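# Swap cart bottle with fridge bottle, then close fridge

## Task

Lift the bottle off the cart's top tray and set it upright on the refrigerator shelf in the spot the other bottle occupied at the start; put that other bottle upright in the tray; then close the refrigerator door fully. Letting a glass bottle drop any real distance, slamming the door open or shut, or the robot toppling or ending up tilted all count as failure, and nothing counts as done if only the robot is holding it in place at the end.

## Robot and tools

Robot: TidyBot++, a single-arm mobile robot. The base is 0.54 m long, 0.50 m wide and 0.38 m high and rides on four powered casters. On top sits one seven-joint arm ending in a two-finger gripper. The shoulder is 0.12 m ahead of the base centre and 0.68 m up. Cameras: base_camera (fixed on the base) and wrist_camera (points where the hand points). Loose objects can occasionally get nudged by something other than the robot.

Frames: the base frame has its origin on the floor below the base centre, with x forward, y left and z up. hand_pose is given in this frame and marks the point halfway between the finger pads; its z axis runs out along the fingers and the fingers close along its y. The odometry frame is wherever the base frame was when the scene began. base_odometry heading is positive to the left and runs from -3.142 to 3.142. It counts wheel turns, so slip shows up as travel, and it drifts a few cm and several degrees over roughly 30 moves. base_tilt is in degrees, positive when leaning forward or right, with about 1 degree of fixed bias.

execute_actions: arguments are actions (a list holding exactly one action, or empty to just read state and images) and cameras (a list naming base_camera, wrist_camera or all; leave it out or use null for all, [] for none). An action can contain base, joints, or both, plus optional speeds. Motions start together.
- base takes a single relative offset from where the base is now (the position in the last reported state): translate_m (metres, forward +, range -2 to 2), strafe_m (metres, left +, -2 to 2) or rotate_rad (radians, counter-clockwise from above +, -6.3 to 6.3).
- joints are absolute targets by name: joint_1_rad (any angle; whole arm about vertical; positive is clockwise from above, opposite to rotate_rad), joint_2_rad shoulder -2.249 to 2.249, joint_3_rad (any angle; upper-arm roll), joint_4_rad elbow -2.579 to 2.579, joint_5_rad (any angle; forearm roll), joint_6_rad wrist -2.099 to 2.099, joint_7_rad (any angle; hand roll; with the hand pointing down, positive is CCW from above and 1.57 puts the fingers opening left/right), gripper_pos 0 (open) to 1 (closed). The finger gap is about 85*(1-gripper_pos) mm. Any-angle joints take the shorter way round, so turn in steps under half a turn. Done tolerances are ±0.039 rad for joints 1-4, ±0.056 for 5-7 and ±0.03 for the gripper.
- speeds caps top speed for that action only: translate_m/strafe_m 0.05-0.5 m/s and rotate_rad 0.1-1.57 rad/s; the defaults are the maxima. A base move longer than 8.667 s is refused. No action lasts more than 15 s. Unknown keys or out-of-range values get the call refused with nothing moving. After a reported stop, the later motion calls in the same reply are skipped.

Arm geometry: the segments are upper arm 0.42, forearm 0.31 and hand 0.31 m. With joint_1=0, joint_3=3.14 and joint_5=0 the arm stays in the x-z plane. Tilt from vertical (forward +) is joint_2 for the upper arm, joint_2-joint_4 for the forearm, and joint_2-joint_4-joint_6 for the hand. Reach forward of the shoulder is the sum of L*sin, and height above it the sum of L*cos. Joints turn at up to 1.39 rad/s (1.22 for joints 5-7). The arm starts folded with the hand down. A downward hand can reach at most about 0.94 m high, and only close to the base.

wait: seconds 0-10. Issues no new command and returns state and images.
zoom_image: camera plus region [x0,y0,x1,y1] in pixels, at most 504x504. It zooms the latest full image.
finished_scene: scene (1 or 2). Ends the scene permanently and reports success. Replying without any tool call ends everything.

Reading results: base_status and joint_status are one of done, off_target (resting away from the target, possibly still pushing), contact_stop or time_out (target dropped and the robot holds where it stopped), not_followed, or limit_stop_at_motor_heat. "joint command not followed" with a "cause:" means the arm targets were withheld, usually because of a predicted self-collision; the gripper still moves. Withheld targets may be retried. A blocked base can report done while actually short; trust the images. motor_effort is a percentage of maximum with the peak in brackets, and it is noisy. ARM HIT means the arm struck itself or the base. Gripper at 1: done means it closed on nothing, off_target means it is holding something. Closed fingertips reach about 20 mm past the hand point.

Accuracy: friction can leave joints slightly off while still reporting done. To correct, send each joint its previous command plus (desired minus read). A held load makes the arm sag; the same correction fixes it, but never command a joint to the angle it currently reads while holding something. hand_pose may be 1-2 cm off, so check with the cameras.

Avoid: driving while the arm is snagged higher than about 0.8 m (tip-over risk); sideways shoves on a raised hand; slamming the door (move it slowly); dropping or releasing a bottle above the surface; letting it fall. Torque faults (joints 1-4 limit 104.5 N m, 5-7 limit 51.3) freeze the arm for 10 s. Motors heat while holding loads: MOTOR HOT appears at 60 °C, and at 75 °C an OVER-TEMPERATURE FAULT lets the arm sink. Keep hold durations short. Calibration for both cameras is supplied as intrinsics plus base-frame poses and can be a little off.

Each tool is called after ">>>" by a JSON object that holds its "method" and its "body", one argument or row to a line.

## Session

>>> {"method": "execute_actions", "body": {
  "actions": []
}}

Scene clock: 0.00 s.
Motor temperatures (°C, as the motors report them): [30 29 24 31 35 39 39]
base_odometry: x=+0.000 y=+0.000 heading=+0.000 (m, m, rad; odometry frame)
base_tilt: forward=+0.3 right=+0.4 (deg)
base_status: not commanded
joint_positions: joint_1_rad=+0.006 joint_2_rad=-0.368 joint_3_rad=+3.125 joint_4_rad=-2.527 joint_5_rad=+0.057 joint_6_rad=-0.858 joint_7_rad=+1.560 gripper_pos=+0.000
joint_status: not commanded
motor_effort: joint_1_rad=-1 joint_2_rad=-1 joint_3_rad=+1 joint_4_rad=+15 joint_5_rad=+0 joint_6_rad=+1 joint_7_rad=-1 (%)
hand_pose: x=+0.2680 y=-0.0110 z=+0.5913 quat_wxyz=(+0.025, +0.998, +0.017, +0.063) (m; base frame)
pictures: base_camera, wrist_camera
Images, in order (width x height): base_camera 644x364, wrist_camera 644x476.

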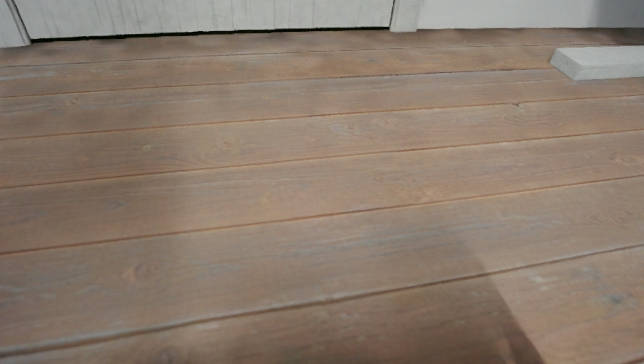

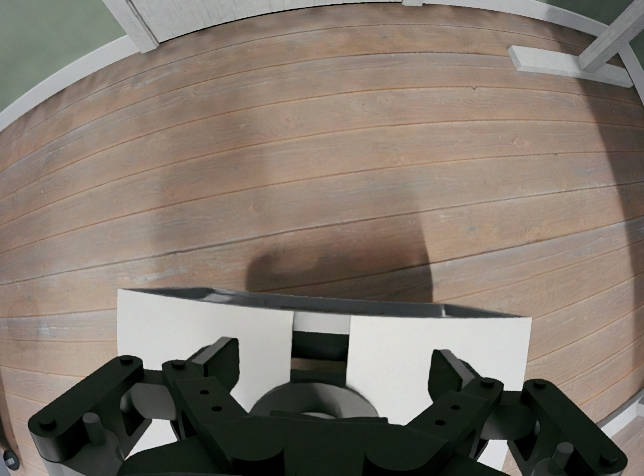

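>>> {"method": "execute_actions", "body": {
  "actions": [
    {"joints":{"joint_6_rad":0.4,"joint_1_rad":-1.2}}
  ],
  "cameras": ["wrist_camera"]
}}

>>> {"method": "execute_actions", "body": {
  "actions": [
    {"joints":{"joint_1_rad":-2.9}}
  ],
  "cameras": ["wrist_camera"]
}}

>>> {"method": "execute_actions", "body": {
  "actions": [
    {"joints":{"joint_1_rad":1.4}}
  ],
  "cameras": ["wrist_camera"]
}}

Scene clock: 10.87 s.
Motor temperatures (°C, as the motors report them): [30 29 24 31 35 39 39]
base_odometry: x=+0.000 y=+0.000 heading=+0.000 (m, m, rad; odometry frame)
base_tilt: forward=+0.3 right=+0.4 (deg)
base_status: not commanded
joint_positions: joint_1_rad=-1.183 joint_2_rad=-0.368 joint_3_rad=+3.125 joint_4_rad=-2.527 joint_5_rad=+0.057 joint_6_rad=+0.370 joint_7_rad=+1.560 gripper_pos=+0.000
joint_status: all done
motor_effort: joint_1_rad=-1(2) joint_2_rad=-6(6) joint_3_rad=+1(1) joint_4_rad=+19(19) joint_5_rad=+0(0) joint_6_rad=+8(8) joint_7_rad=-1(1) (%)
hand_pose: x=+0.2616 y=+0.3885 z=+0.8321 quat_wxyz=(-0.347, +0.630, +0.460, +0.521) (m; base frame)
pictures: wrist_camera
camera_calibration (this result's frames):
wrist_camera: T_world_to_cam=[[0.954656, -0.288824, 0.0722035, -0.193693], [-0.000049552, -0.242682, -0.970106, 0.957706], [0.297712, 0.926113, -0.231692, -0.111723], [0, 0, 0, 1]] pos_world=[0.218219, 0.279943, 0.917176]
Images, in order (width x height): wrist_camera 644x476.

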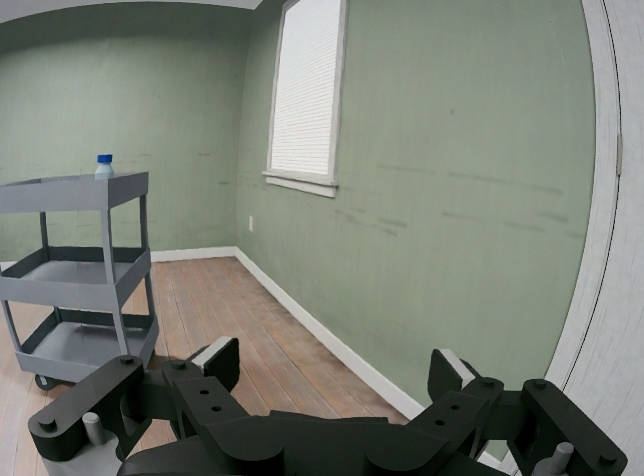

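Scene clock: 13.77 s.
Motor temperatures (°C, as the motors report them): [30 29 24 31 35 39 39]
base_odometry: x=+0.000 y=+0.000 heading=+0.000 (m, m, rad; odometry frame)
base_tilt: forward=+0.3 right=+0.4 (deg)
base_status: not commanded
joint_positions: joint_1_rad=-2.882 joint_2_rad=-0.368 joint_3_rad=+3.125 joint_4_rad=-2.527 joint_5_rad=+0.057 joint_6_rad=+0.370 joint_7_rad=+1.560 gripper_pos=+0.000
joint_status: all done
motor_effort: joint_1_rad=-1(1) joint_2_rad=-6(6) joint_3_rad=+1(2) joint_4_rad=+19(19) joint_5_rad=+0(0) joint_6_rad=+9(8) joint_7_rad=-1(1) (%)
hand_pose: x=-0.2846 y=+0.0914 z=+0.8321 quat_wxyz=(-0.620, +0.070, +0.777, +0.083) (m; base frame)
pictures: wrist_camera
camera_calibration (this result's frames):
wrist_camera: T_world_to_cam=[[0.163539, 0.983891, 0.0722035, -0.0995504], [0.240669, 0.0311887, -0.970106, 0.92906], [-0.956731, 0.176027, -0.231692, 0.0375559], [0, 0, 0, 1]] pos_world=[-0.171385, 0.0623597, 0.917176]
Images, in order (width x height): wrist_camera 644x476.

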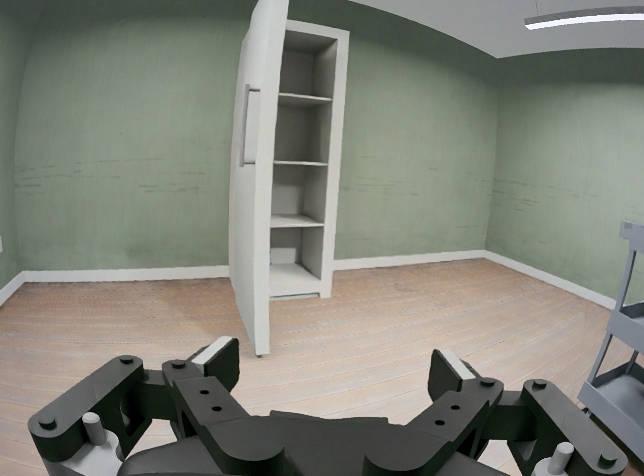

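Scene clock: 16.87 s.
Motor temperatures (°C, as the motors report them): [30 29 24 31 35 39 39]
base_odometry: x=+0.000 y=+0.000 heading=+0.000 (m, m, rad; odometry frame)
base_tilt: forward=+0.3 right=+0.4 (deg)
base_status: not commanded
joint_positions: joint_1_rad=-4.866 joint_2_rad=-0.368 joint_3_rad=+3.125 joint_4_rad=-2.527 joint_5_rad=+0.057 joint_6_rad=+0.370 joint_7_rad=+1.560 gripper_pos=+0.000
joint_status: all done
motor_effort: joint_1_rad=-1(0) joint_2_rad=-6(6) joint_3_rad=+0(1) joint_4_rad=+19(19) joint_5_rad=+0(0) joint_6_rad=+8(8) joint_7_rad=-1(1) (%)
hand_pose: x=+0.1970 y=-0.4064 z=+0.8321 quat_wxyz=(-0.409, -0.612, +0.484, -0.473) (m; base frame)
pictures: wrist_camera
camera_calibration (this result's frames):
wrist_camera: T_world_to_cam=[[-0.966963, -0.244478, 0.0722036, 0.0349792], [-0.125027, 0.207997, -0.970106, 0.972578], [0.222152, -0.947084, -0.231692, -0.102731], [0, 0, 0, 1]] pos_world=[0.178244, -0.291037, 0.917176]
Images, in order (width x height): wrist_camera 644x476.

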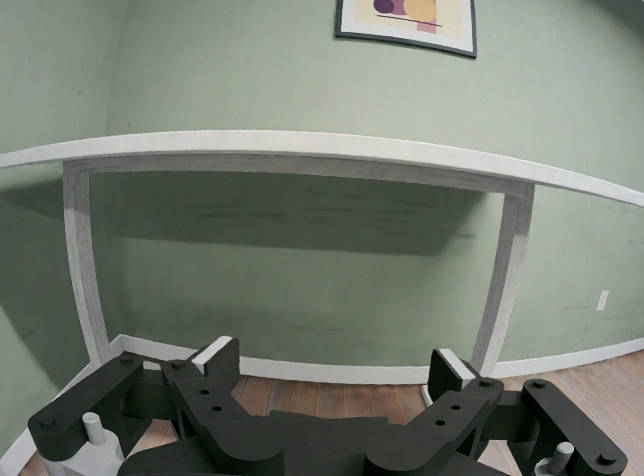

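>>> {"method": "execute_actions", "body": {
  "actions": [
    {"base":{"rotate_rad":3.0},"joints":{"joint_1_rad":0}}
  ],
  "cameras": []
}}

>>> {"method": "execute_actions", "body": {
  "actions": [
    {"base":{"strafe_m":-0.4}}
  ],
  "cameras": []
}}

>>> {"method": "execute_actions", "body": {
  "actions": [
    {"base":{"translate_m":0.7},"joints":{"joint_6_rad":0.1}}
  ]
}}

Scene clock: 32.23 s.
Motor temperatures (°C, as the motors report them): [30 29 24 31 35 39 39]
base_odometry: x=+0.000 y=+0.000 heading=+3.000 (m, m, rad; odometry frame)
base_tilt: forward=+0.2 right=+0.4 (deg)
base_status: done
joint_positions: joint_1_rad=-6.269 joint_2_rad=-0.368 joint_3_rad=+3.125 joint_4_rad=-2.527 joint_5_rad=+0.057 joint_6_rad=+0.370 joint_7_rad=+1.560 gripper_pos=+0.000
joint_status: all done
motor_effort: joint_1_rad=-1(0) joint_2_rad=-6(7) joint_3_rad=+0(2) joint_4_rad=+19(19) joint_5_rad=+0(0) joint_6_rad=+9(8) joint_7_rad=-1(1) (%)
hand_pose: x=+0.5327 y=+0.0094 z=+0.8321 quat_wxyz=(-0.007, -0.780, -0.025, -0.626) (m; base frame)
pictures: none
No camera images: the call's "cameras" was empty. Leave "cameras" out to get every camera's image.

Scene clock: 34.40 s.
Motor temperatures (°C, as the motors report them): [30 29 24 31 35 39 39]
base_odometry: x=+0.056 y=+0.396 heading=+3.000 (m, m, rad; odometry frame)
base_tilt: forward=+0.3 right=+0.4 (deg)
base_status: done
joint_positions: joint_1_rad=-6.270 joint_2_rad=-0.368 joint_3_rad=+3.125 joint_4_rad=-2.527 joint_5_rad=+0.057 joint_6_rad=+0.370 joint_7_rad=+1.560 gripper_pos=+0.000
joint_status: not commanded
motor_effort: joint_1_rad=-1(2) joint_2_rad=-6(6) joint_3_rad=+1(3) joint_4_rad=+19(19) joint_5_rad=+0(2) joint_6_rad=+7(8) joint_7_rad=-1(1) (%)
hand_pose: x=+0.5327 y=+0.0094 z=+0.8322 quat_wxyz=(-0.007, -0.780, -0.025, -0.626) (m; base frame)
pictures: none
No camera images: the call's "cameras" was empty. Leave "cameras" out to get every camera's image.

Scene clock: 37.17 s.
Motor temperatures (°C, as the motors report them): [30 29 24 31 35 39 39]
base_odometry: x=-0.637 y=+0.495 heading=+3.000 (m, m, rad; odometry frame)
base_tilt: forward=+0.3 right=+0.4 (deg)
base_status: done
joint_positions: joint_1_rad=-6.270 joint_2_rad=-0.368 joint_3_rad=+3.125 joint_4_rad=-2.533 joint_5_rad=+0.057 joint_6_rad=+0.111 joint_7_rad=+1.560 gripper_pos=+0.000
joint_status: all done
motor_effort: joint_1_rad=-1(1) joint_2_rad=-5(8) joint_3_rad=+1(1) joint_4_rad=+19(21) joint_5_rad=-1(1) joint_6_rad=+7(10) joint_7_rad=-1(1) (%)
hand_pose: x=+0.5034 y=+0.0044 z=+0.7535 quat_wxyz=(-0.011, -0.856, -0.023, -0.517) (m; base frame)
pictures: base_camera, wrist_camera
camera_calibration (this result's frames):
wrist_camera: T_world_to_cam=[[0.0840375, -0.994719, 0.0589278, -0.0783857], [-0.472801, -0.0918606, -0.876368, 0.954865], [0.877153, 0.0457867, -0.478023, 0.0515396], [0, 0, 0, 1]] pos_world=[0.41284, 0.00738286, 0.86607]
Images, in order (width x height): base_camera 644x364, wrist_camera 644x476.

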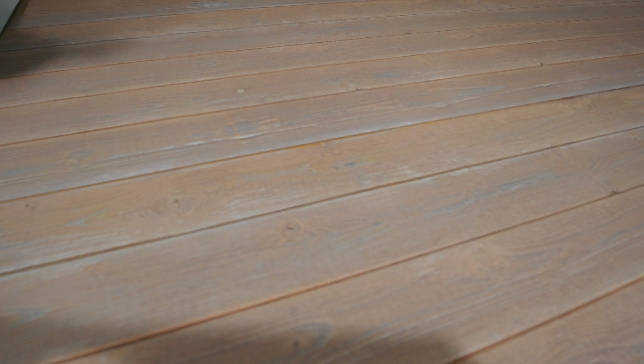

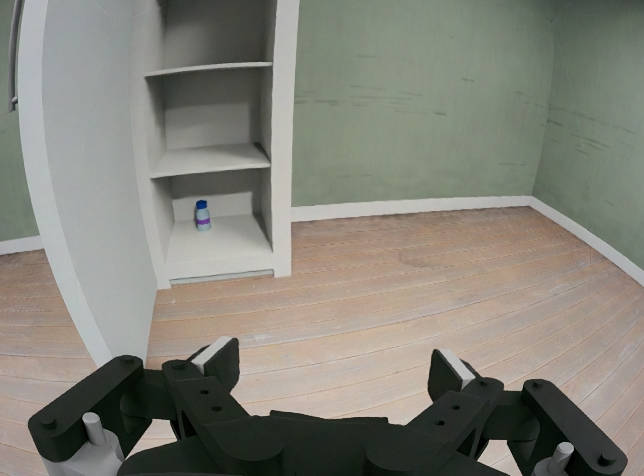

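>>> {"method": "execute_actions", "body": {
  "actions": [
    {"base":{"rotate_rad":0.5},"joints":{"joint_2_rad":1.9,"joint_4_rad":-0.7,"joint_6_rad":0.8,"joint_5_rad":0,"joint_3_rad":3.14}}
  ],
  "cameras": []
}}

>>> {"method": "execute_actions", "body": {
  "actions": [
    {"base":{"strafe_m":-0.2}}
  ],
  "cameras": []
}}

>>> {"method": "execute_actions", "body": {
  "actions": [
    {"base":{"translate_m":0.55}}
  ]
}}

Scene clock: 67.53 s.
Motor temperatures (°C, as the motors report them): [30 29 24 31 35 39 39]
base_odometry: x=-0.637 y=+0.495 heading=-2.784 (m, m, rad; odometry frame)
base_tilt: forward=+0.3 right=+0.4 (deg)
base_status: done
joint_positions: joint_1_rad=-6.273 joint_2_rad=+1.884 joint_3_rad=+3.125 joint_4_rad=-0.721 joint_5_rad=+0.023 joint_6_rad=+0.767 joint_7_rad=+1.560 gripper_pos=+0.000
joint_status: all done
motor_effort: joint_1_rad=-1(0) joint_2_rad=-54(60) joint_3_rad=-1(1) joint_4_rad=+14(19) joint_5_rad=+0(1) joint_6_rad=+8(8) joint_7_rad=-1(1) (%)
hand_pose: x=+0.9804 y=+0.0007 z=+0.2001 quat_wxyz=(+0.006, -0.795, +0.004, -0.607) (m; base frame)
pictures: none
No camera images: the call's "cameras" was empty. Leave "cameras" out to get every camera's image.

Scene clock: 69.17 s.
Motor temperatures (°C, as the motors report them): [30 29 24 31 35 39 39]
base_odometry: x=-0.707 y=+0.683 heading=-2.783 (m, m, rad; odometry frame)
base_tilt: forward=+0.3 right=+0.4 (deg)
base_status: done
joint_positions: joint_1_rad=-6.273 joint_2_rad=+1.884 joint_3_rad=+3.130 joint_4_rad=-0.721 joint_5_rad=+0.020 joint_6_rad=+0.767 joint_7_rad=+1.560 gripper_pos=+0.000
joint_status: not commanded
motor_effort: joint_1_rad=-1(6) joint_2_rad=-54(54) joint_3_rad=-1(2) joint_4_rad=+14(14) joint_5_rad=-1(0) joint_6_rad=+8(7) joint_7_rad=-1(1) (%)
hand_pose: x=+0.9804 y=-0.0007 z=+0.2001 quat_wxyz=(+0.005, -0.795, +0.003, -0.607) (m; base frame)
pictures: none
No camera images: the call's "cameras" was empty. Leave "cameras" out to get every camera's image.

Scene clock: 71.63 s.
Motor temperatures (°C, as the motors report them): [30 29 24 31 35 39 39]
base_odometry: x=-1.222 y=+0.490 heading=-2.783 (m, m, rad; odometry frame)
base_tilt: forward=+0.3 right=+0.4 (deg)
base_status: done
joint_positions: joint_1_rad=-6.273 joint_2_rad=+1.885 joint_3_rad=+3.130 joint_4_rad=-0.715 joint_5_rad=+0.020 joint_6_rad=+0.768 joint_7_rad=+1.560 gripper_pos=+0.000
joint_status: not commanded
motor_effort: joint_1_rad=-1(1) joint_2_rad=-53(56) joint_3_rad=-1(2) joint_4_rad=+14(15) joint_5_rad=+0(0) joint_6_rad=+8(9) joint_7_rad=-1(1) (%)
hand_pose: x=+0.9819 y=-0.0006 z=+0.2019 quat_wxyz=(+0.005, -0.793, +0.003, -0.609) (m; base frame)
pictures: base_camera, wrist_camera
camera_calibration (this result's frames):
wrist_camera: T_world_to_cam=[[0.0515913, -0.998534, 0.0163837, -0.0506856], [-0.269202, -0.0297034, -0.962626, 0.514831], [0.961701, 0.0452526, -0.27034, -0.756547], [0, 0, 0, 1]] pos_world=[0.86878, -0.00108334, 0.291895]
Images, in order (width x height): base_camera 644x364, wrist_camera 644x476.

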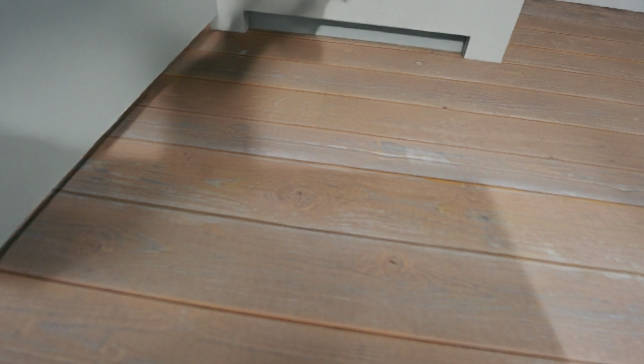

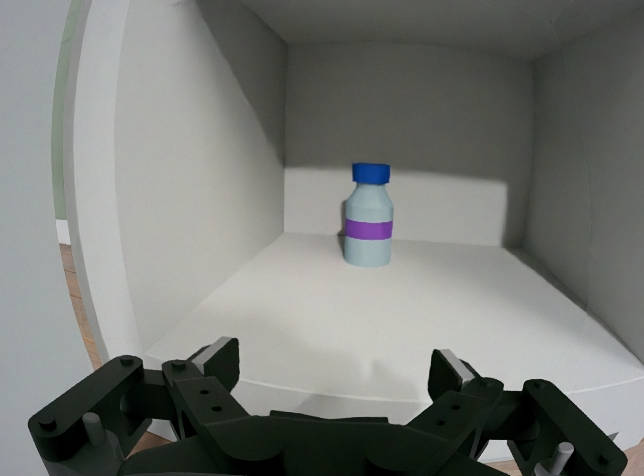

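>>> {"method": "execute_actions", "body": {
  "actions": [
    {"base":{"strafe_m":-0.035},"joints":{"joint_2_rad":1.83,"joint_6_rad":0.74}}
  ],
  "cameras": []
}}

>>> {"method": "execute_actions", "body": {
  "actions": [
    {"base":{"translate_m":0.2},"speeds":{"translate_m":0.2}}
  ]
}}

Scene clock: 81.27 s.
Motor temperatures (°C, as the motors report them): [30 30 24 31 35 39 39]
base_odometry: x=-1.235 y=+0.523 heading=-2.783 (m, m, rad; odometry frame)
base_tilt: forward=+0.3 right=+0.4 (deg)
base_status: done
joint_positions: joint_1_rad=-6.274 joint_2_rad=+1.842 joint_3_rad=+3.131 joint_4_rad=-0.712 joint_5_rad=+0.020 joint_6_rad=+0.768 joint_7_rad=+1.560 gripper_pos=+0.000
joint_status: all done
motor_effort: joint_1_rad=-1(5) joint_2_rad=-54(56) joint_3_rad=+0(2) joint_4_rad=+14(15) joint_5_rad=+0(1) joint_6_rad=+7(9) joint_7_rad=-1(1) (%)
hand_pose: x=+1.0026 y=-0.0002 z=+0.2408 quat_wxyz=(+0.005, -0.779, +0.002, -0.627) (m; base frame)
pictures: none
No camera images: the call's "cameras" was empty. Leave "cameras" out to get every camera's image.

Scene clock: 83.03 s.
Motor temperatures (°C, as the motors report them): [30 30 24 31 35 39 39]
base_odometry: x=-1.422 y=+0.453 heading=-2.783 (m, m, rad; odometry frame)
base_tilt: forward=+0.3 right=+0.4 (deg)
base_status: done
joint_positions: joint_1_rad=-6.274 joint_2_rad=+1.842 joint_3_rad=+3.131 joint_4_rad=-0.712 joint_5_rad=+0.020 joint_6_rad=+0.768 joint_7_rad=+1.560 gripper_pos=+0.000
joint_status: not commanded
motor_effort: joint_1_rad=-1(1) joint_2_rad=-54(58) joint_3_rad=-1(1) joint_4_rad=+14(15) joint_5_rad=+0(0) joint_6_rad=+8(8) joint_7_rad=-1(1) (%)
hand_pose: x=+1.0028 y=-0.0002 z=+0.2411 quat_wxyz=(+0.005, -0.779, +0.002, -0.627) (m; base frame)
pictures: base_camera, wrist_camera
camera_calibration (this result's frames):
wrist_camera: T_world_to_cam=[[0.0517311, -0.998465, 0.0198072, -0.0529583], [-0.224663, -0.0309607, -0.973945, 0.516232], [0.973062, 0.0459333, -0.22592, -0.788154], [0, 0, 0, 1]] pos_world=[0.885641, -0.000691571, 0.325771]
Images, in order (width x height): base_camera 644x364, wrist_camera 644x476.

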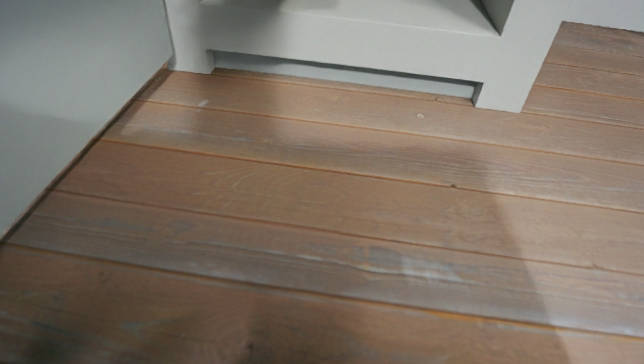

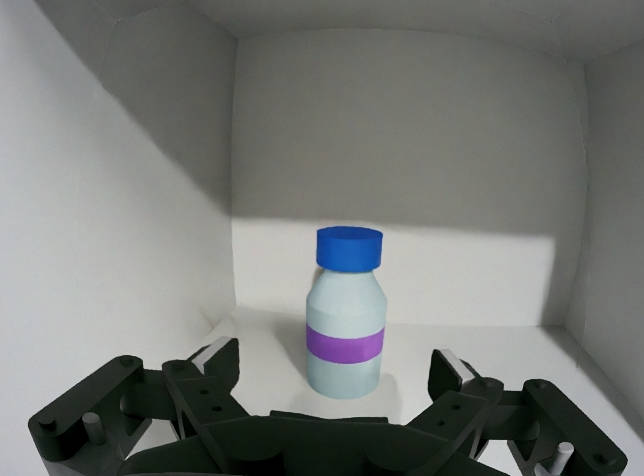

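>>> {"method": "execute_actions", "body": {
  "actions": [
    {"base":{"translate_m":0.14},"speeds":{"translate_m":0.1}}
  ]
}}

Scene clock: 90.33 s.
Motor temperatures (°C, as the motors report them): [30 30 24 31 35 39 39]
base_odometry: x=-1.554 y=+0.404 heading=-2.784 (m, m, rad; odometry frame)
base_tilt: forward=+0.3 right=+0.4 (deg)
base_status: done
joint_positions: joint_1_rad=-6.274 joint_2_rad=+1.842 joint_3_rad=+3.131 joint_4_rad=-0.712 joint_5_rad=+0.020 joint_6_rad=+0.768 joint_7_rad=+1.560 gripper_pos=+0.000
joint_status: not commanded
motor_effort: joint_1_rad=-1(4) joint_2_rad=-55(57) joint_3_rad=-1(1) joint_4_rad=+15(16) joint_5_rad=+0(1) joint_6_rad=+8(8) joint_7_rad=-1(1) (%)
hand_pose: x=+1.0030 y=-0.0002 z=+0.2414 quat_wxyz=(+0.005, -0.779, +0.002, -0.627) (m; base frame)
pictures: base_camera, wrist_camera
camera_calibration (this result's frames):
wrist_camera: T_world_to_cam=[[0.0517291, -0.998464, 0.0198331, -0.0529727], [-0.224255, -0.0309663, -0.974038, 0.516183], [0.973157, 0.0459384, -0.225512, -0.78844], [0, 0, 0, 1]] pos_world=[0.885773, -0.000687376, 0.32603]
Images, in order (width x height): base_camera 644x364, wrist_camera 644x476.

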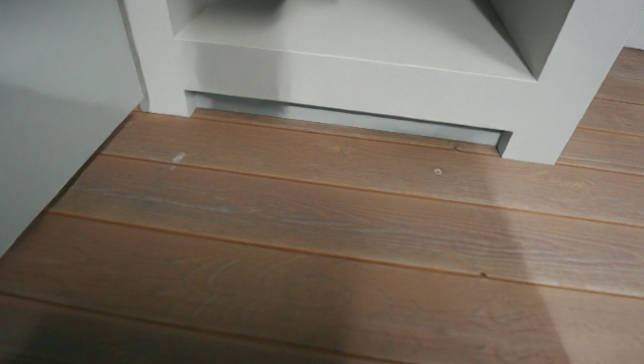

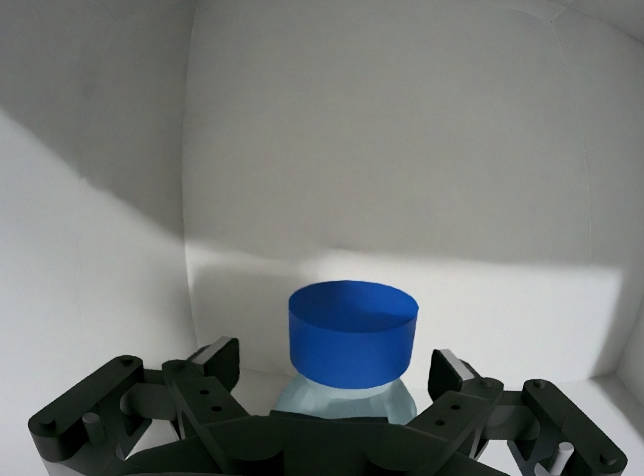

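>>> {"method": "execute_actions", "body": {
  "actions": [
    {"base":{"translate_m":0.03},"speeds":{"translate_m":0.05}}
  ],
  "cameras": ["wrist_camera"]
}}

>>> {"method": "execute_actions", "body": {
  "actions": [
    {"joints":{"gripper_pos":1}}
  ],
  "cameras": ["wrist_camera"]
}}

>>> {"method": "execute_actions", "body": {
  "actions": [
    {"joints":{"joint_2_rad":1.77}}
  ]
}}

Scene clock: 95.83 s.
Motor temperatures (°C, as the motors report them): [30 31 24 31 35 39 39]
base_odometry: x=-1.582 y=+0.393 heading=-2.784 (m, m, rad; odometry frame)
base_tilt: forward=+0.3 right=+0.4 (deg)
base_status: done
joint_positions: joint_1_rad=-6.274 joint_2_rad=+1.842 joint_3_rad=+3.131 joint_4_rad=-0.712 joint_5_rad=+0.020 joint_6_rad=+0.768 joint_7_rad=+1.560 gripper_pos=+0.000
joint_status: not commanded
motor_effort: joint_1_rad=-1(4) joint_2_rad=-55(56) joint_3_rad=-1(2) joint_4_rad=+15(16) joint_5_rad=+0(1) joint_6_rad=+8(9) joint_7_rad=-1(1) (%)
hand_pose: x=+1.0030 y=-0.0002 z=+0.2415 quat_wxyz=(+0.005, -0.779, +0.002, -0.627) (m; base frame)
pictures: wrist_camera
camera_calibration (this result's frames):
wrist_camera: T_world_to_cam=[[0.0517268, -0.998464, 0.0198388, -0.0529756], [-0.224164, -0.030967, -0.974059, 0.516171], [0.973178, 0.0459378, -0.225422, -0.788504], [0, 0, 0, 1]] pos_world=[0.885802, -0.000687835, 0.326086]
Images, in order (width x height): wrist_camera 644x476.

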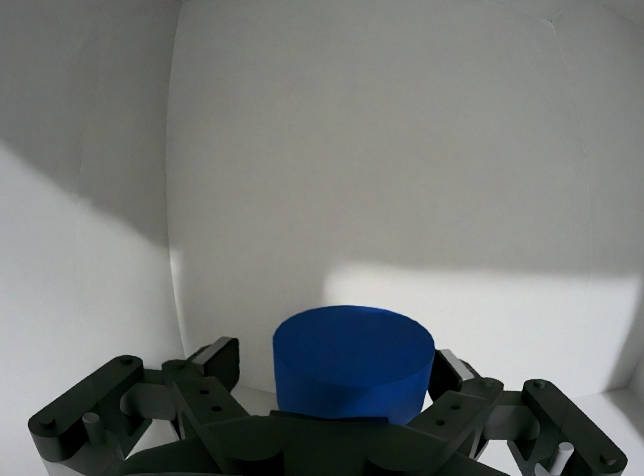

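Scene clock: 96.93 s.
Motor temperatures (°C, as the motors report them): [30 31 24 31 35 39 39]
base_odometry: x=-1.582 y=+0.393 heading=-2.784 (m, m, rad; odometry frame)
base_tilt: forward=+0.3 right=+0.4 (deg)
base_status: not commanded
joint_positions: joint_1_rad=-6.275 joint_2_rad=+1.841 joint_3_rad=+3.131 joint_4_rad=-0.712 joint_5_rad=+0.018 joint_6_rad=+0.768 joint_7_rad=+1.560 gripper_pos=+0.430
joint_status: gripper_pos off_target (ended at +0.430, target +1.000)
motor_effort: joint_1_rad=-2(5) joint_2_rad=-54(55) joint_3_rad=-1(1) joint_4_rad=+14(14) joint_5_rad=+0(0) joint_6_rad=+8(8) joint_7_rad=-1(1) (%)
hand_pose: x=+1.0031 y=-0.0003 z=+0.2417 quat_wxyz=(+0.005, -0.779, +0.003, -0.627) (m; base frame)
pictures: wrist_camera
camera_calibration (this result's frames):
wrist_camera: T_world_to_cam=[[0.0508248, -0.998526, 0.0190698, -0.0519562], [-0.223975, -0.0300043, -0.974133, 0.516208], [0.973269, 0.045239, -0.22517, -0.788706], [0, 0, 0, 1]] pos_world=[0.885882, -0.000710898, 0.326253]
Images, in order (width x height): wrist_camera 644x476.

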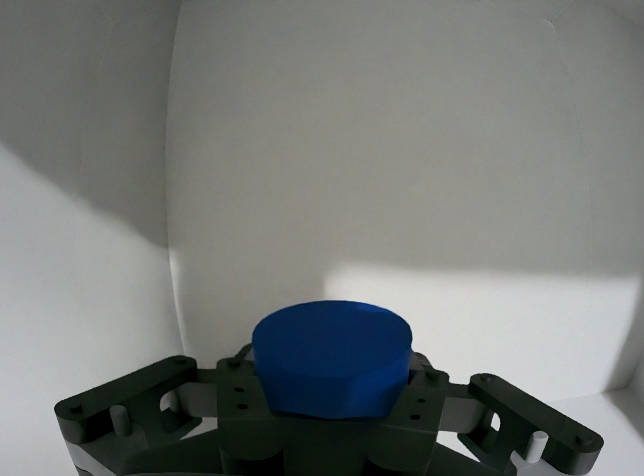

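Scene clock: 97.73 s.
Motor temperatures (°C, as the motors report them): [30 31 24 31 35 39 39]
base_odometry: x=-1.582 y=+0.393 heading=-2.784 (m, m, rad; odometry frame)
base_tilt: forward=+0.3 right=+0.4 (deg)
base_status: not commanded
joint_positions: joint_1_rad=-6.275 joint_2_rad=+1.830 joint_3_rad=+3.131 joint_4_rad=-0.712 joint_5_rad=+0.018 joint_6_rad=+0.752 joint_7_rad=+1.560 gripper_pos=+0.430
joint_status: joint_2_rad off_target (ended at +1.830, target +1.770)
motor_effort: joint_1_rad=-1(2) joint_2_rad=-61(62) joint_3_rad=-1(1) joint_4_rad=+18(18) joint_5_rad=+0(1) joint_6_rad=+11(11) joint_7_rad=-1(1) (%)
hand_pose: x=+1.0070 y=-0.0003 z=+0.2470 quat_wxyz=(+0.005, -0.780, +0.003, -0.626) (m; base frame)
pictures: base_camera, wrist_camera
camera_calibration (this result's frames):
wrist_camera: T_world_to_cam=[[0.0509049, -0.998522, 0.019019, -0.0523724], [-0.227916, -0.0301562, -0.973214, 0.526061], [0.972349, 0.0452066, -0.229114, -0.789421], [0, 0, 0, 1]] pos_world=[0.890157, -0.000743932, 0.332098]
Images, in order (width x height): base_camera 644x364, wrist_camera 644x476.

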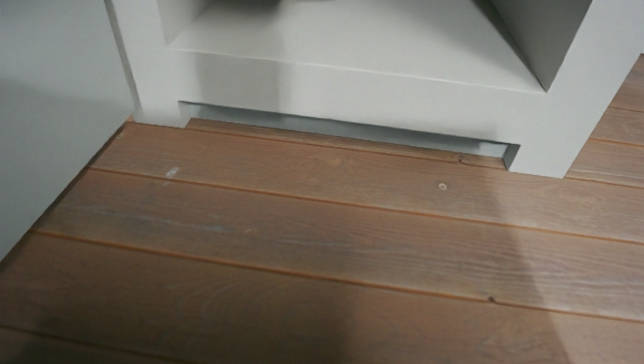

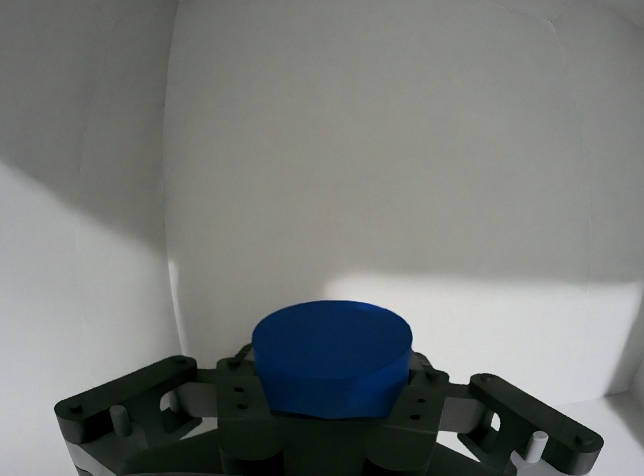

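Neck gripped.

>>> {"method": "execute_actions", "body": {
  "actions": [
    {"joints":{"joint_2_rad":1.73,"joint_6_rad":0.77}}
  ],
  "cameras": []
}}

>>> {"method": "execute_actions", "body": {
  "actions": [
    {"base":{"translate_m":-0.6},"speeds":{"translate_m":0.3}}
  ]
}}

Scene clock: 104.60 s.
Motor temperatures (°C, as the motors report them): [30 31 24 31 35 39 39]
base_odometry: x=-1.582 y=+0.393 heading=-2.784 (m, m, rad; odometry frame)
base_tilt: forward=+0.3 right=+0.4 (deg)
base_status: not commanded
joint_positions: joint_1_rad=-6.275 joint_2_rad=+1.776 joint_3_rad=+3.131 joint_4_rad=-0.712 joint_5_rad=+0.018 joint_6_rad=+0.752 joint_7_rad=+1.560 gripper_pos=+0.430
joint_status: joint_2_rad off_target (ended at +1.776, target +1.730); the others done
motor_effort: joint_1_rad=-1(1) joint_2_rad=-62(66) joint_3_rad=-1(1) joint_4_rad=+19(19) joint_5_rad=+0(0) joint_6_rad=+11(12) joint_7_rad=-1(1) (%)
hand_pose: x=+1.0291 y=-0.0005 z=+0.2953 quat_wxyz=(+0.005, -0.763, +0.003, -0.646) (m; base frame)
pictures: none
No camera images: the call's "cameras" was empty. Leave "cameras" out to get every camera's image.

Scene clock: 107.60 s.
Motor temperatures (°C, as the motors report them): [30 31 24 31 35 39 39]
base_odometry: x=-1.020 y=+0.603 heading=-2.784 (m, m, rad; odometry frame)
base_tilt: forward=+0.3 right=+0.4 (deg)
base_status: done
joint_positions: joint_1_rad=-6.277 joint_2_rad=+1.775 joint_3_rad=+3.131 joint_4_rad=-0.712 joint_5_rad=+0.018 joint_6_rad=+0.752 joint_7_rad=+1.560 gripper_pos=+0.430
joint_status: not commanded
motor_effort: joint_1_rad=-1(5) joint_2_rad=-63(65) joint_3_rad=-1(1) joint_4_rad=+18(20) joint_5_rad=-1(1) joint_6_rad=+11(10) joint_7_rad=-1(1) (%)
hand_pose: x=+1.0294 y=+0.0021 z=+0.2961 quat_wxyz=(+0.006, -0.763, +0.002, -0.647) (m; base frame)
pictures: base_camera, wrist_camera
camera_calibration (this result's frames):
wrist_camera: T_world_to_cam=[[0.0526107, -0.998367, 0.0222545, -0.0547681], [-0.174429, -0.0311301, -0.984177, 0.527171], [0.983263, 0.0478964, -0.175782, -0.827083], [0, 0, 0, 1]] pos_world=[0.908076, 0.0013465, 0.374662]
Images, in order (width x height): base_camera 644x364, wrist_camera 644x476.

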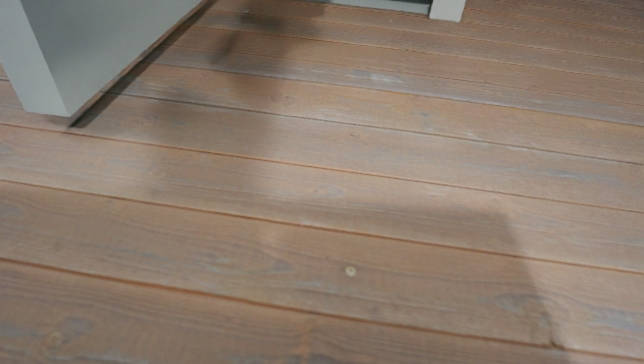

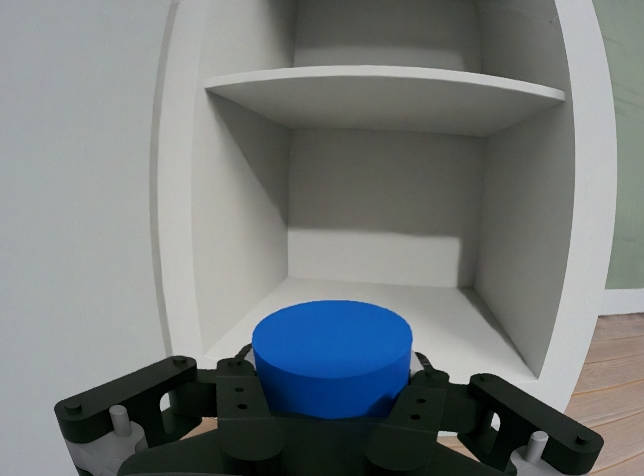

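>>> {"method": "execute_actions", "body": {
  "actions": [
    {"joints":{"joint_2_rad":0.15,"joint_4_rad":-1.2,"joint_6_rad":-0.4}}
  ],
  "cameras": []
}}

>>> {"method": "execute_actions", "body": {
  "actions": [
    {"base":{"rotate_rad":-2.1},"speeds":{"rotate_rad":0.8}}
  ]
}}

Scene clock: 116.97 s.
Motor temperatures (°C, as the motors report them): [30 32 24 31 35 39 39]
base_odometry: x=-1.020 y=+0.603 heading=-2.784 (m, m, rad; odometry frame)
base_tilt: forward=+0.3 right=+0.4 (deg)
base_status: not commanded
joint_positions: joint_1_rad=-6.277 joint_2_rad=+0.190 joint_3_rad=+3.131 joint_4_rad=-1.200 joint_5_rad=+0.018 joint_6_rad=-0.388 joint_7_rad=+1.560 gripper_pos=+0.430
joint_status: joint_2_rad off_target (ended at +0.190, target +0.150); the others done
motor_effort: joint_1_rad=-1(1) joint_2_rad=-36(70) joint_3_rad=+0(1) joint_4_rad=+25(25) joint_5_rad=+0(0) joint_6_rad=+11(12) joint_7_rad=-1(1) (%)
hand_pose: x=+0.8124 y=+0.0017 z=+1.0872 quat_wxyz=(-0.002, -0.777, -0.001, -0.630) (m; base frame)
pictures: none
No camera images: the call's "cameras" was empty. Leave "cameras" out to get every camera's image.

Scene clock: 120.47 s.
Motor temperatures (°C, as the motors report them): [30 32 24 31 35 39 39]
base_odometry: x=-1.020 y=+0.603 heading=+1.400 (m, m, rad; odometry frame)
base_tilt: forward=+0.3 right=+0.4 (deg)
base_status: done
joint_positions: joint_1_rad=-6.279 joint_2_rad=+0.190 joint_3_rad=+3.144 joint_4_rad=-1.201 joint_5_rad=+0.018 joint_6_rad=-0.388 joint_7_rad=+1.560 gripper_pos=+0.430
joint_status: not commanded
motor_effort: joint_1_rad=-1(3) joint_2_rad=-36(38) joint_3_rad=+0(4) joint_4_rad=+25(26) joint_5_rad=+0(0) joint_6_rad=+11(11) joint_7_rad=-1(1) (%)
hand_pose: x=+0.8125 y=-0.0053 z=+1.0865 quat_wxyz=(-0.007, -0.777, +0.002, -0.630) (m; base frame)
pictures: base_camera, wrist_camera
camera_calibration (this result's frames):
wrist_camera: T_world_to_cam=[[0.0369931, -0.998595, 0.0379447, -0.072669], [-0.218856, -0.0451447, -0.974712, 1.29275], [0.975056, 0.0277532, -0.220218, -0.419694], [0, 0, 0, 1]] pos_world=[0.694839, -0.0025582, 1.17039]
Images, in order (width x height): base_camera 644x364, wrist_camera 644x476.

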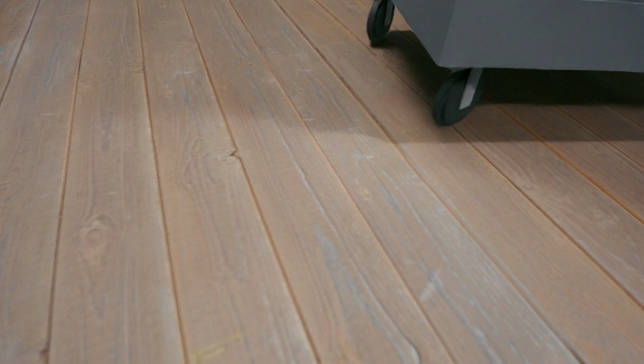

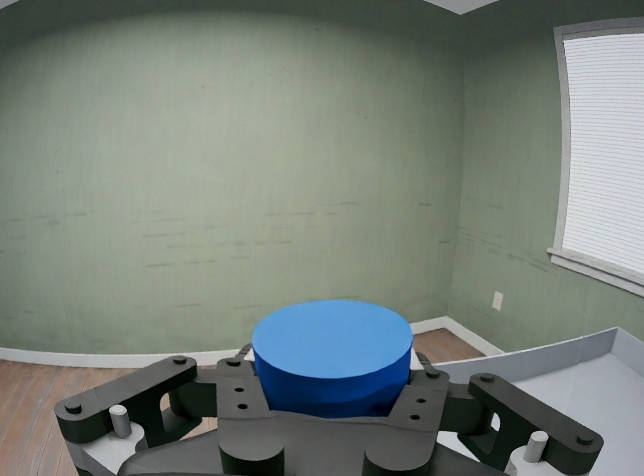

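>>> {"method": "execute_actions", "body": {
  "actions": [
    {"base":{"strafe_m":-0.33},"speeds":{"strafe_m":0.25}}
  ]
}}

>>> {"method": "execute_actions", "body": {
  "actions": [
    {"base":{"translate_m":0.07},"speeds":{"translate_m":0.1}}
  ]
}}

Scene clock: 126.50 s.
Motor temperatures (°C, as the motors report them): [30 32 24 31 35 39 39]
base_odometry: x=-0.695 y=+0.547 heading=+1.399 (m, m, rad; odometry frame)
base_tilt: forward=+0.3 right=+0.4 (deg)
base_status: done
joint_positions: joint_1_rad=-6.280 joint_2_rad=+0.190 joint_3_rad=+3.142 joint_4_rad=-1.201 joint_5_rad=+0.018 joint_6_rad=-0.388 joint_7_rad=+1.560 gripper_pos=+0.430
joint_status: not commanded
motor_effort: joint_1_rad=-2(4) joint_2_rad=-36(38) joint_3_rad=+0(3) joint_4_rad=+25(26) joint_5_rad=+0(1) joint_6_rad=+10(11) joint_7_rad=-1(1) (%)
hand_pose: x=+0.8125 y=-0.0032 z=+1.0864 quat_wxyz=(-0.006, -0.777, +0.001, -0.629) (m; base frame)
pictures: base_camera, wrist_camera
camera_calibration (this result's frames):
wrist_camera: T_world_to_cam=[[0.0402294, -0.998484, 0.03757, -0.0727785], [-0.218999, -0.0454974, -0.974664, 1.29277], [0.974895, 0.0309824, -0.220497, -0.419322], [0, 0, 0, 1]] pos_world=[0.694839, -0.000858881, 1.17029]
Images, in order (width x height): base_camera 644x364, wrist_camera 644x476.

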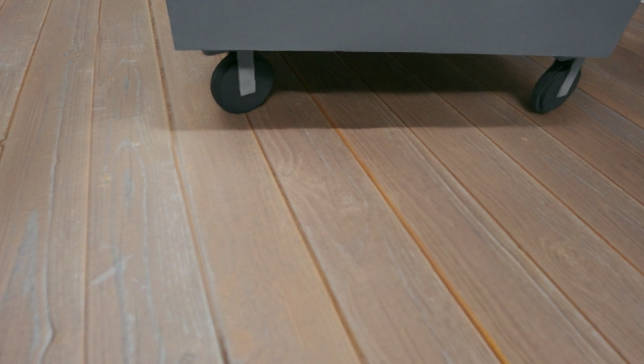

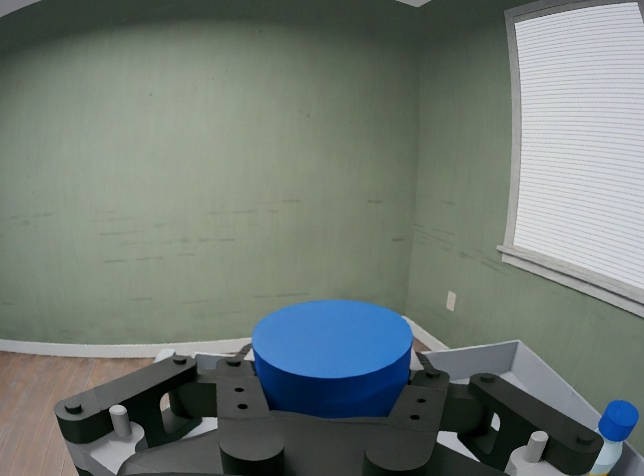

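Scene clock: 127.77 s.
Motor temperatures (°C, as the motors report them): [30 32 24 31 35 39 39]
base_odometry: x=-0.683 y=+0.616 heading=+1.398 (m, m, rad; odometry frame)
base_tilt: forward=+0.3 right=+0.4 (deg)
base_status: done
joint_positions: joint_1_rad=-6.280 joint_2_rad=+0.186 joint_3_rad=+3.142 joint_4_rad=-1.203 joint_5_rad=+0.018 joint_6_rad=-0.390 joint_7_rad=+1.560 gripper_pos=+0.430
joint_status: not commanded
motor_effort: joint_1_rad=-1(3) joint_2_rad=-36(41) joint_3_rad=+0(1) joint_4_rad=+26(26) joint_5_rad=+0(1) joint_6_rad=+12(11) joint_7_rad=-1(1) (%)
hand_pose: x=+0.8106 y=-0.0032 z=+1.0882 quat_wxyz=(-0.006, -0.777, +0.001, -0.630) (m; base frame)
pictures: base_camera, wrist_camera
camera_calibration (this result's frames):
wrist_camera: T_world_to_cam=[[0.0401424, -0.998485, 0.0376382, -0.0727746], [-0.217325, -0.0454916, -0.975039, 1.29315], [0.975273, 0.0309607, -0.218822, -0.419224], [0, 0, 0, 1]] pos_world=[0.692814, -0.000857327, 1.17188]
Images, in order (width x height): base_camera 644x364, wrist_camera 644x476.

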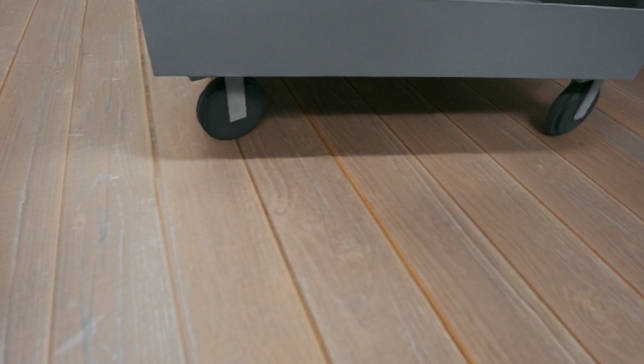

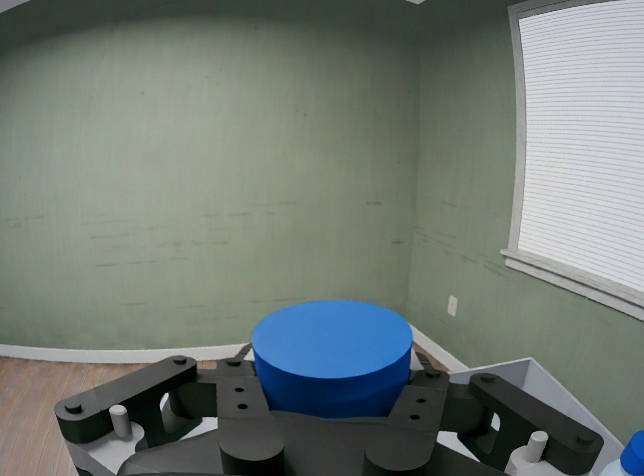

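>>> {"method": "execute_actions", "body": {
  "actions": [
    {"base":{"translate_m":0.07},"speeds":{"translate_m":0.1},"joints":{"joint_4_rad":-1.5,"joint_6_rad":-0.1}}
  ],
  "cameras": ["wrist_camera"]
}}

>>> {"method": "execute_actions", "body": {
  "actions": [
    {"joints":{"joint_4_rad":-1.62,"joint_6_rad":0.04}}
  ],
  "cameras": ["wrist_camera"]
}}

Scene clock: 138.57 s.
Motor temperatures (°C, as the motors report them): [30 32 24 31 35 39 39]
base_odometry: x=-0.670 y=+0.685 heading=+1.398 (m, m, rad; odometry frame)
base_tilt: forward=+0.3 right=+0.4 (deg)
base_status: done
joint_positions: joint_1_rad=-6.280 joint_2_rad=+0.181 joint_3_rad=+3.142 joint_4_rad=-1.506 joint_5_rad=+0.018 joint_6_rad=-0.153 joint_7_rad=+1.560 gripper_pos=+0.430
joint_status: all done
motor_effort: joint_1_rad=-1(3) joint_2_rad=-35(40) joint_3_rad=+0(1) joint_4_rad=+25(27) joint_5_rad=+0(0) joint_6_rad=+11(11) joint_7_rad=-1(1) (%)
hand_pose: x=+0.8071 y=-0.0019 z=+0.9766 quat_wxyz=(-0.004, -0.795, +0.000, -0.606) (m; base frame)
pictures: wrist_camera
camera_calibration (this result's frames):
wrist_camera: T_world_to_cam=[[0.0466513, -0.998302, 0.0348965, -0.069726], [-0.276487, -0.0464744, -0.959893, 1.21662], [0.959885, 0.0351318, -0.278186, -0.369889], [0, 0, 0, 1]] pos_world=[0.694683, -0.0000711581, 1.06736]
Images, in order (width x height): wrist_camera 644x476.

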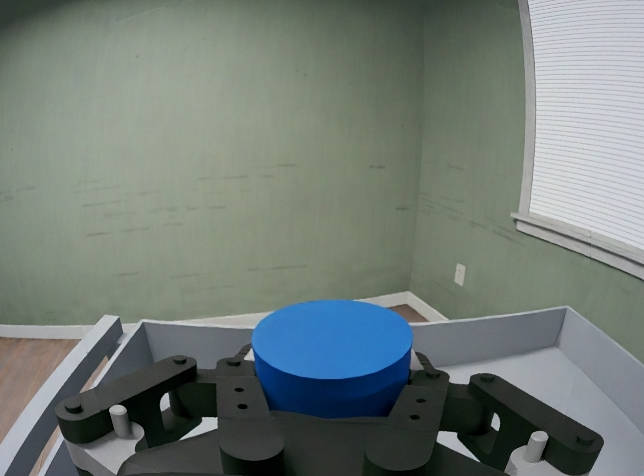

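Scene clock: 139.53 s.
Motor temperatures (°C, as the motors report them): [30 32 24 31 35 39 39]
base_odometry: x=-0.670 y=+0.685 heading=+1.398 (m, m, rad; odometry frame)
base_tilt: forward=+0.3 right=+0.4 (deg)
base_status: not commanded
joint_positions: joint_1_rad=-6.280 joint_2_rad=+0.181 joint_3_rad=+3.142 joint_4_rad=-1.629 joint_5_rad=+0.018 joint_6_rad=-0.013 joint_7_rad=+1.560 gripper_pos=+0.430
joint_status: all done
motor_effort: joint_1_rad=-1(1) joint_2_rad=-35(37) joint_3_rad=+0(0) joint_4_rad=+25(26) joint_5_rad=+0(0) joint_6_rad=+11(10) joint_7_rad=-1(1) (%)
hand_pose: x=+0.8017 y=-0.0011 z=+0.9437 quat_wxyz=(-0.003, -0.790, -0.001, -0.613) (m; base frame)
pictures: wrist_camera
camera_calibration (this result's frames):
wrist_camera: T_world_to_cam=[[0.0485523, -0.998196, 0.035308, -0.069436], [-0.260228, -0.0467705, -0.964414, 1.17481], [0.964326, 0.0376364, -0.26203, -0.392629], [0, 0, 0, 1]] pos_world=[0.687711, 0.000412663, 1.03257]
Images, in order (width x height): wrist_camera 644x476.

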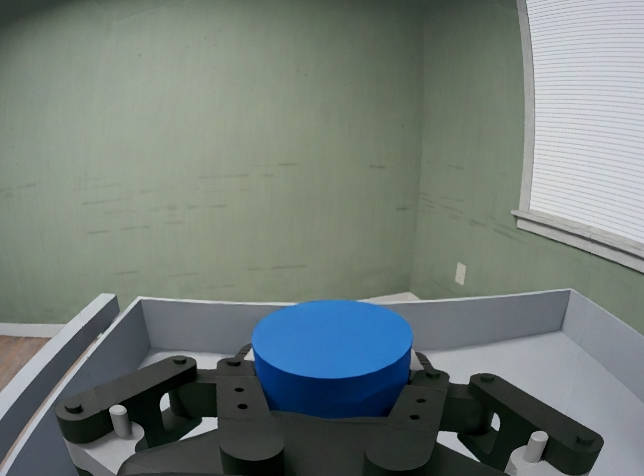

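>>> {"method": "execute_actions", "body": {
  "actions": [
    {"joints":{"joint_4_rad":-1.71,"joint_6_rad":0.15}}
  ],
  "cameras": []
}}

>>> {"method": "execute_actions", "body": {
  "actions": [
    {"joints":{"joint_4_rad":-1.79,"joint_6_rad":0.23}}
  ],
  "cameras": ["wrist_camera"]
}}

Scene clock: 145.53 s.
Motor temperatures (°C, as the motors report them): [30 32 24 31 35 39 39]
base_odometry: x=-0.670 y=+0.685 heading=+1.398 (m, m, rad; odometry frame)
base_tilt: forward=+0.3 right=+0.4 (deg)
base_status: not commanded
joint_positions: joint_1_rad=-6.280 joint_2_rad=+0.181 joint_3_rad=+3.142 joint_4_rad=-1.718 joint_5_rad=+0.018 joint_6_rad=+0.097 joint_7_rad=+1.560 gripper_pos=+0.430
joint_status: all done
motor_effort: joint_1_rad=-1(1) joint_2_rad=-34(36) joint_3_rad=+0(1) joint_4_rad=+24(26) joint_5_rad=+0(0) joint_6_rad=+10(11) joint_7_rad=-1(1) (%)
hand_pose: x=+0.7954 y=-0.0005 z=+0.9230 quat_wxyz=(-0.003, -0.784, -0.002, -0.621) (m; base frame)
pictures: none
No camera images: the call's "cameras" was empty. Leave "cameras" out to get every camera's image.

Scene clock: 146.40 s.
Motor temperatures (°C, as the motors report them): [30 32 24 31 35 39 39]
base_odometry: x=-0.670 y=+0.685 heading=+1.398 (m, m, rad; odometry frame)
base_tilt: forward=+0.3 right=+0.4 (deg)
base_status: not commanded
joint_positions: joint_1_rad=-6.280 joint_2_rad=+0.181 joint_3_rad=+3.142 joint_4_rad=-1.786 joint_5_rad=+0.018 joint_6_rad=+0.185 joint_7_rad=+1.560 gripper_pos=+0.430
joint_status: all done
motor_effort: joint_1_rad=-1(3) joint_2_rad=-33(35) joint_3_rad=+0(1) joint_4_rad=+23(25) joint_5_rad=+0(1) joint_6_rad=+10(11) joint_7_rad=-1(1) (%)
hand_pose: x=+0.7891 y=+0.0000 z=+0.9098 quat_wxyz=(-0.002, -0.777, -0.002, -0.629) (m; base frame)
pictures: wrist_camera
camera_calibration (this result's frames):
wrist_camera: T_world_to_cam=[[0.0504442, -0.998064, 0.036382, -0.0689498], [-0.219194, -0.046604, -0.974568, 1.11581], [0.974377, 0.0411866, -0.22112, -0.434604], [0, 0, 0, 1]] pos_world=[0.671525, 0.00108498, 0.993845]
Images, in order (width x height): wrist_camera 644x476.

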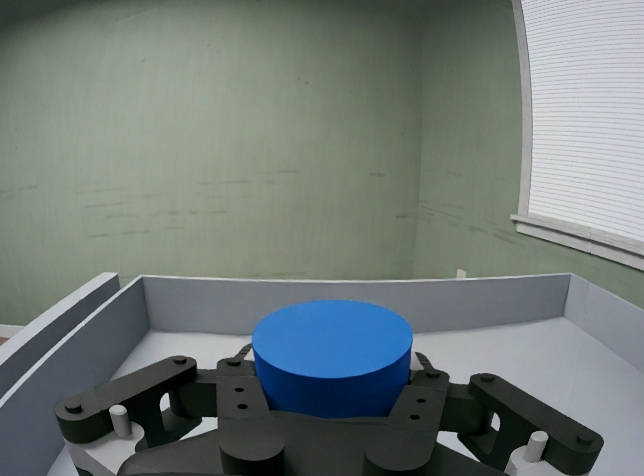

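>>> {"method": "execute_actions", "body": {
  "actions": [
    {"joints":{"joint_4_rad":-1.84}}
  ],
  "cameras": []
}}

Scene clock: 149.93 s.
Motor temperatures (°C, as the motors report them): [30 32 24 31 35 39 39]
base_odometry: x=-0.670 y=+0.685 heading=+1.398 (m, m, rad; odometry frame)
base_tilt: forward=+0.3 right=+0.4 (deg)
base_status: not commanded
joint_positions: joint_1_rad=-6.280 joint_2_rad=+0.168 joint_3_rad=+3.142 joint_4_rad=-1.810 joint_5_rad=+0.018 joint_6_rad=+0.205 joint_7_rad=+1.560 gripper_pos=+0.430
joint_status: all done
motor_effort: joint_1_rad=-1(2) joint_2_rad=-28(33) joint_3_rad=+0(1) joint_4_rad=+19(23) joint_5_rad=+0(0) joint_6_rad=+7(10) joint_7_rad=-1(1) (%)
hand_pose: x=+0.7829 y=+0.0002 z=+0.9098 quat_wxyz=(-0.002, -0.775, -0.002, -0.632) (m; base frame)
pictures: none
No camera images: the call's "cameras" was empty. Leave "cameras" out to get every camera's image.


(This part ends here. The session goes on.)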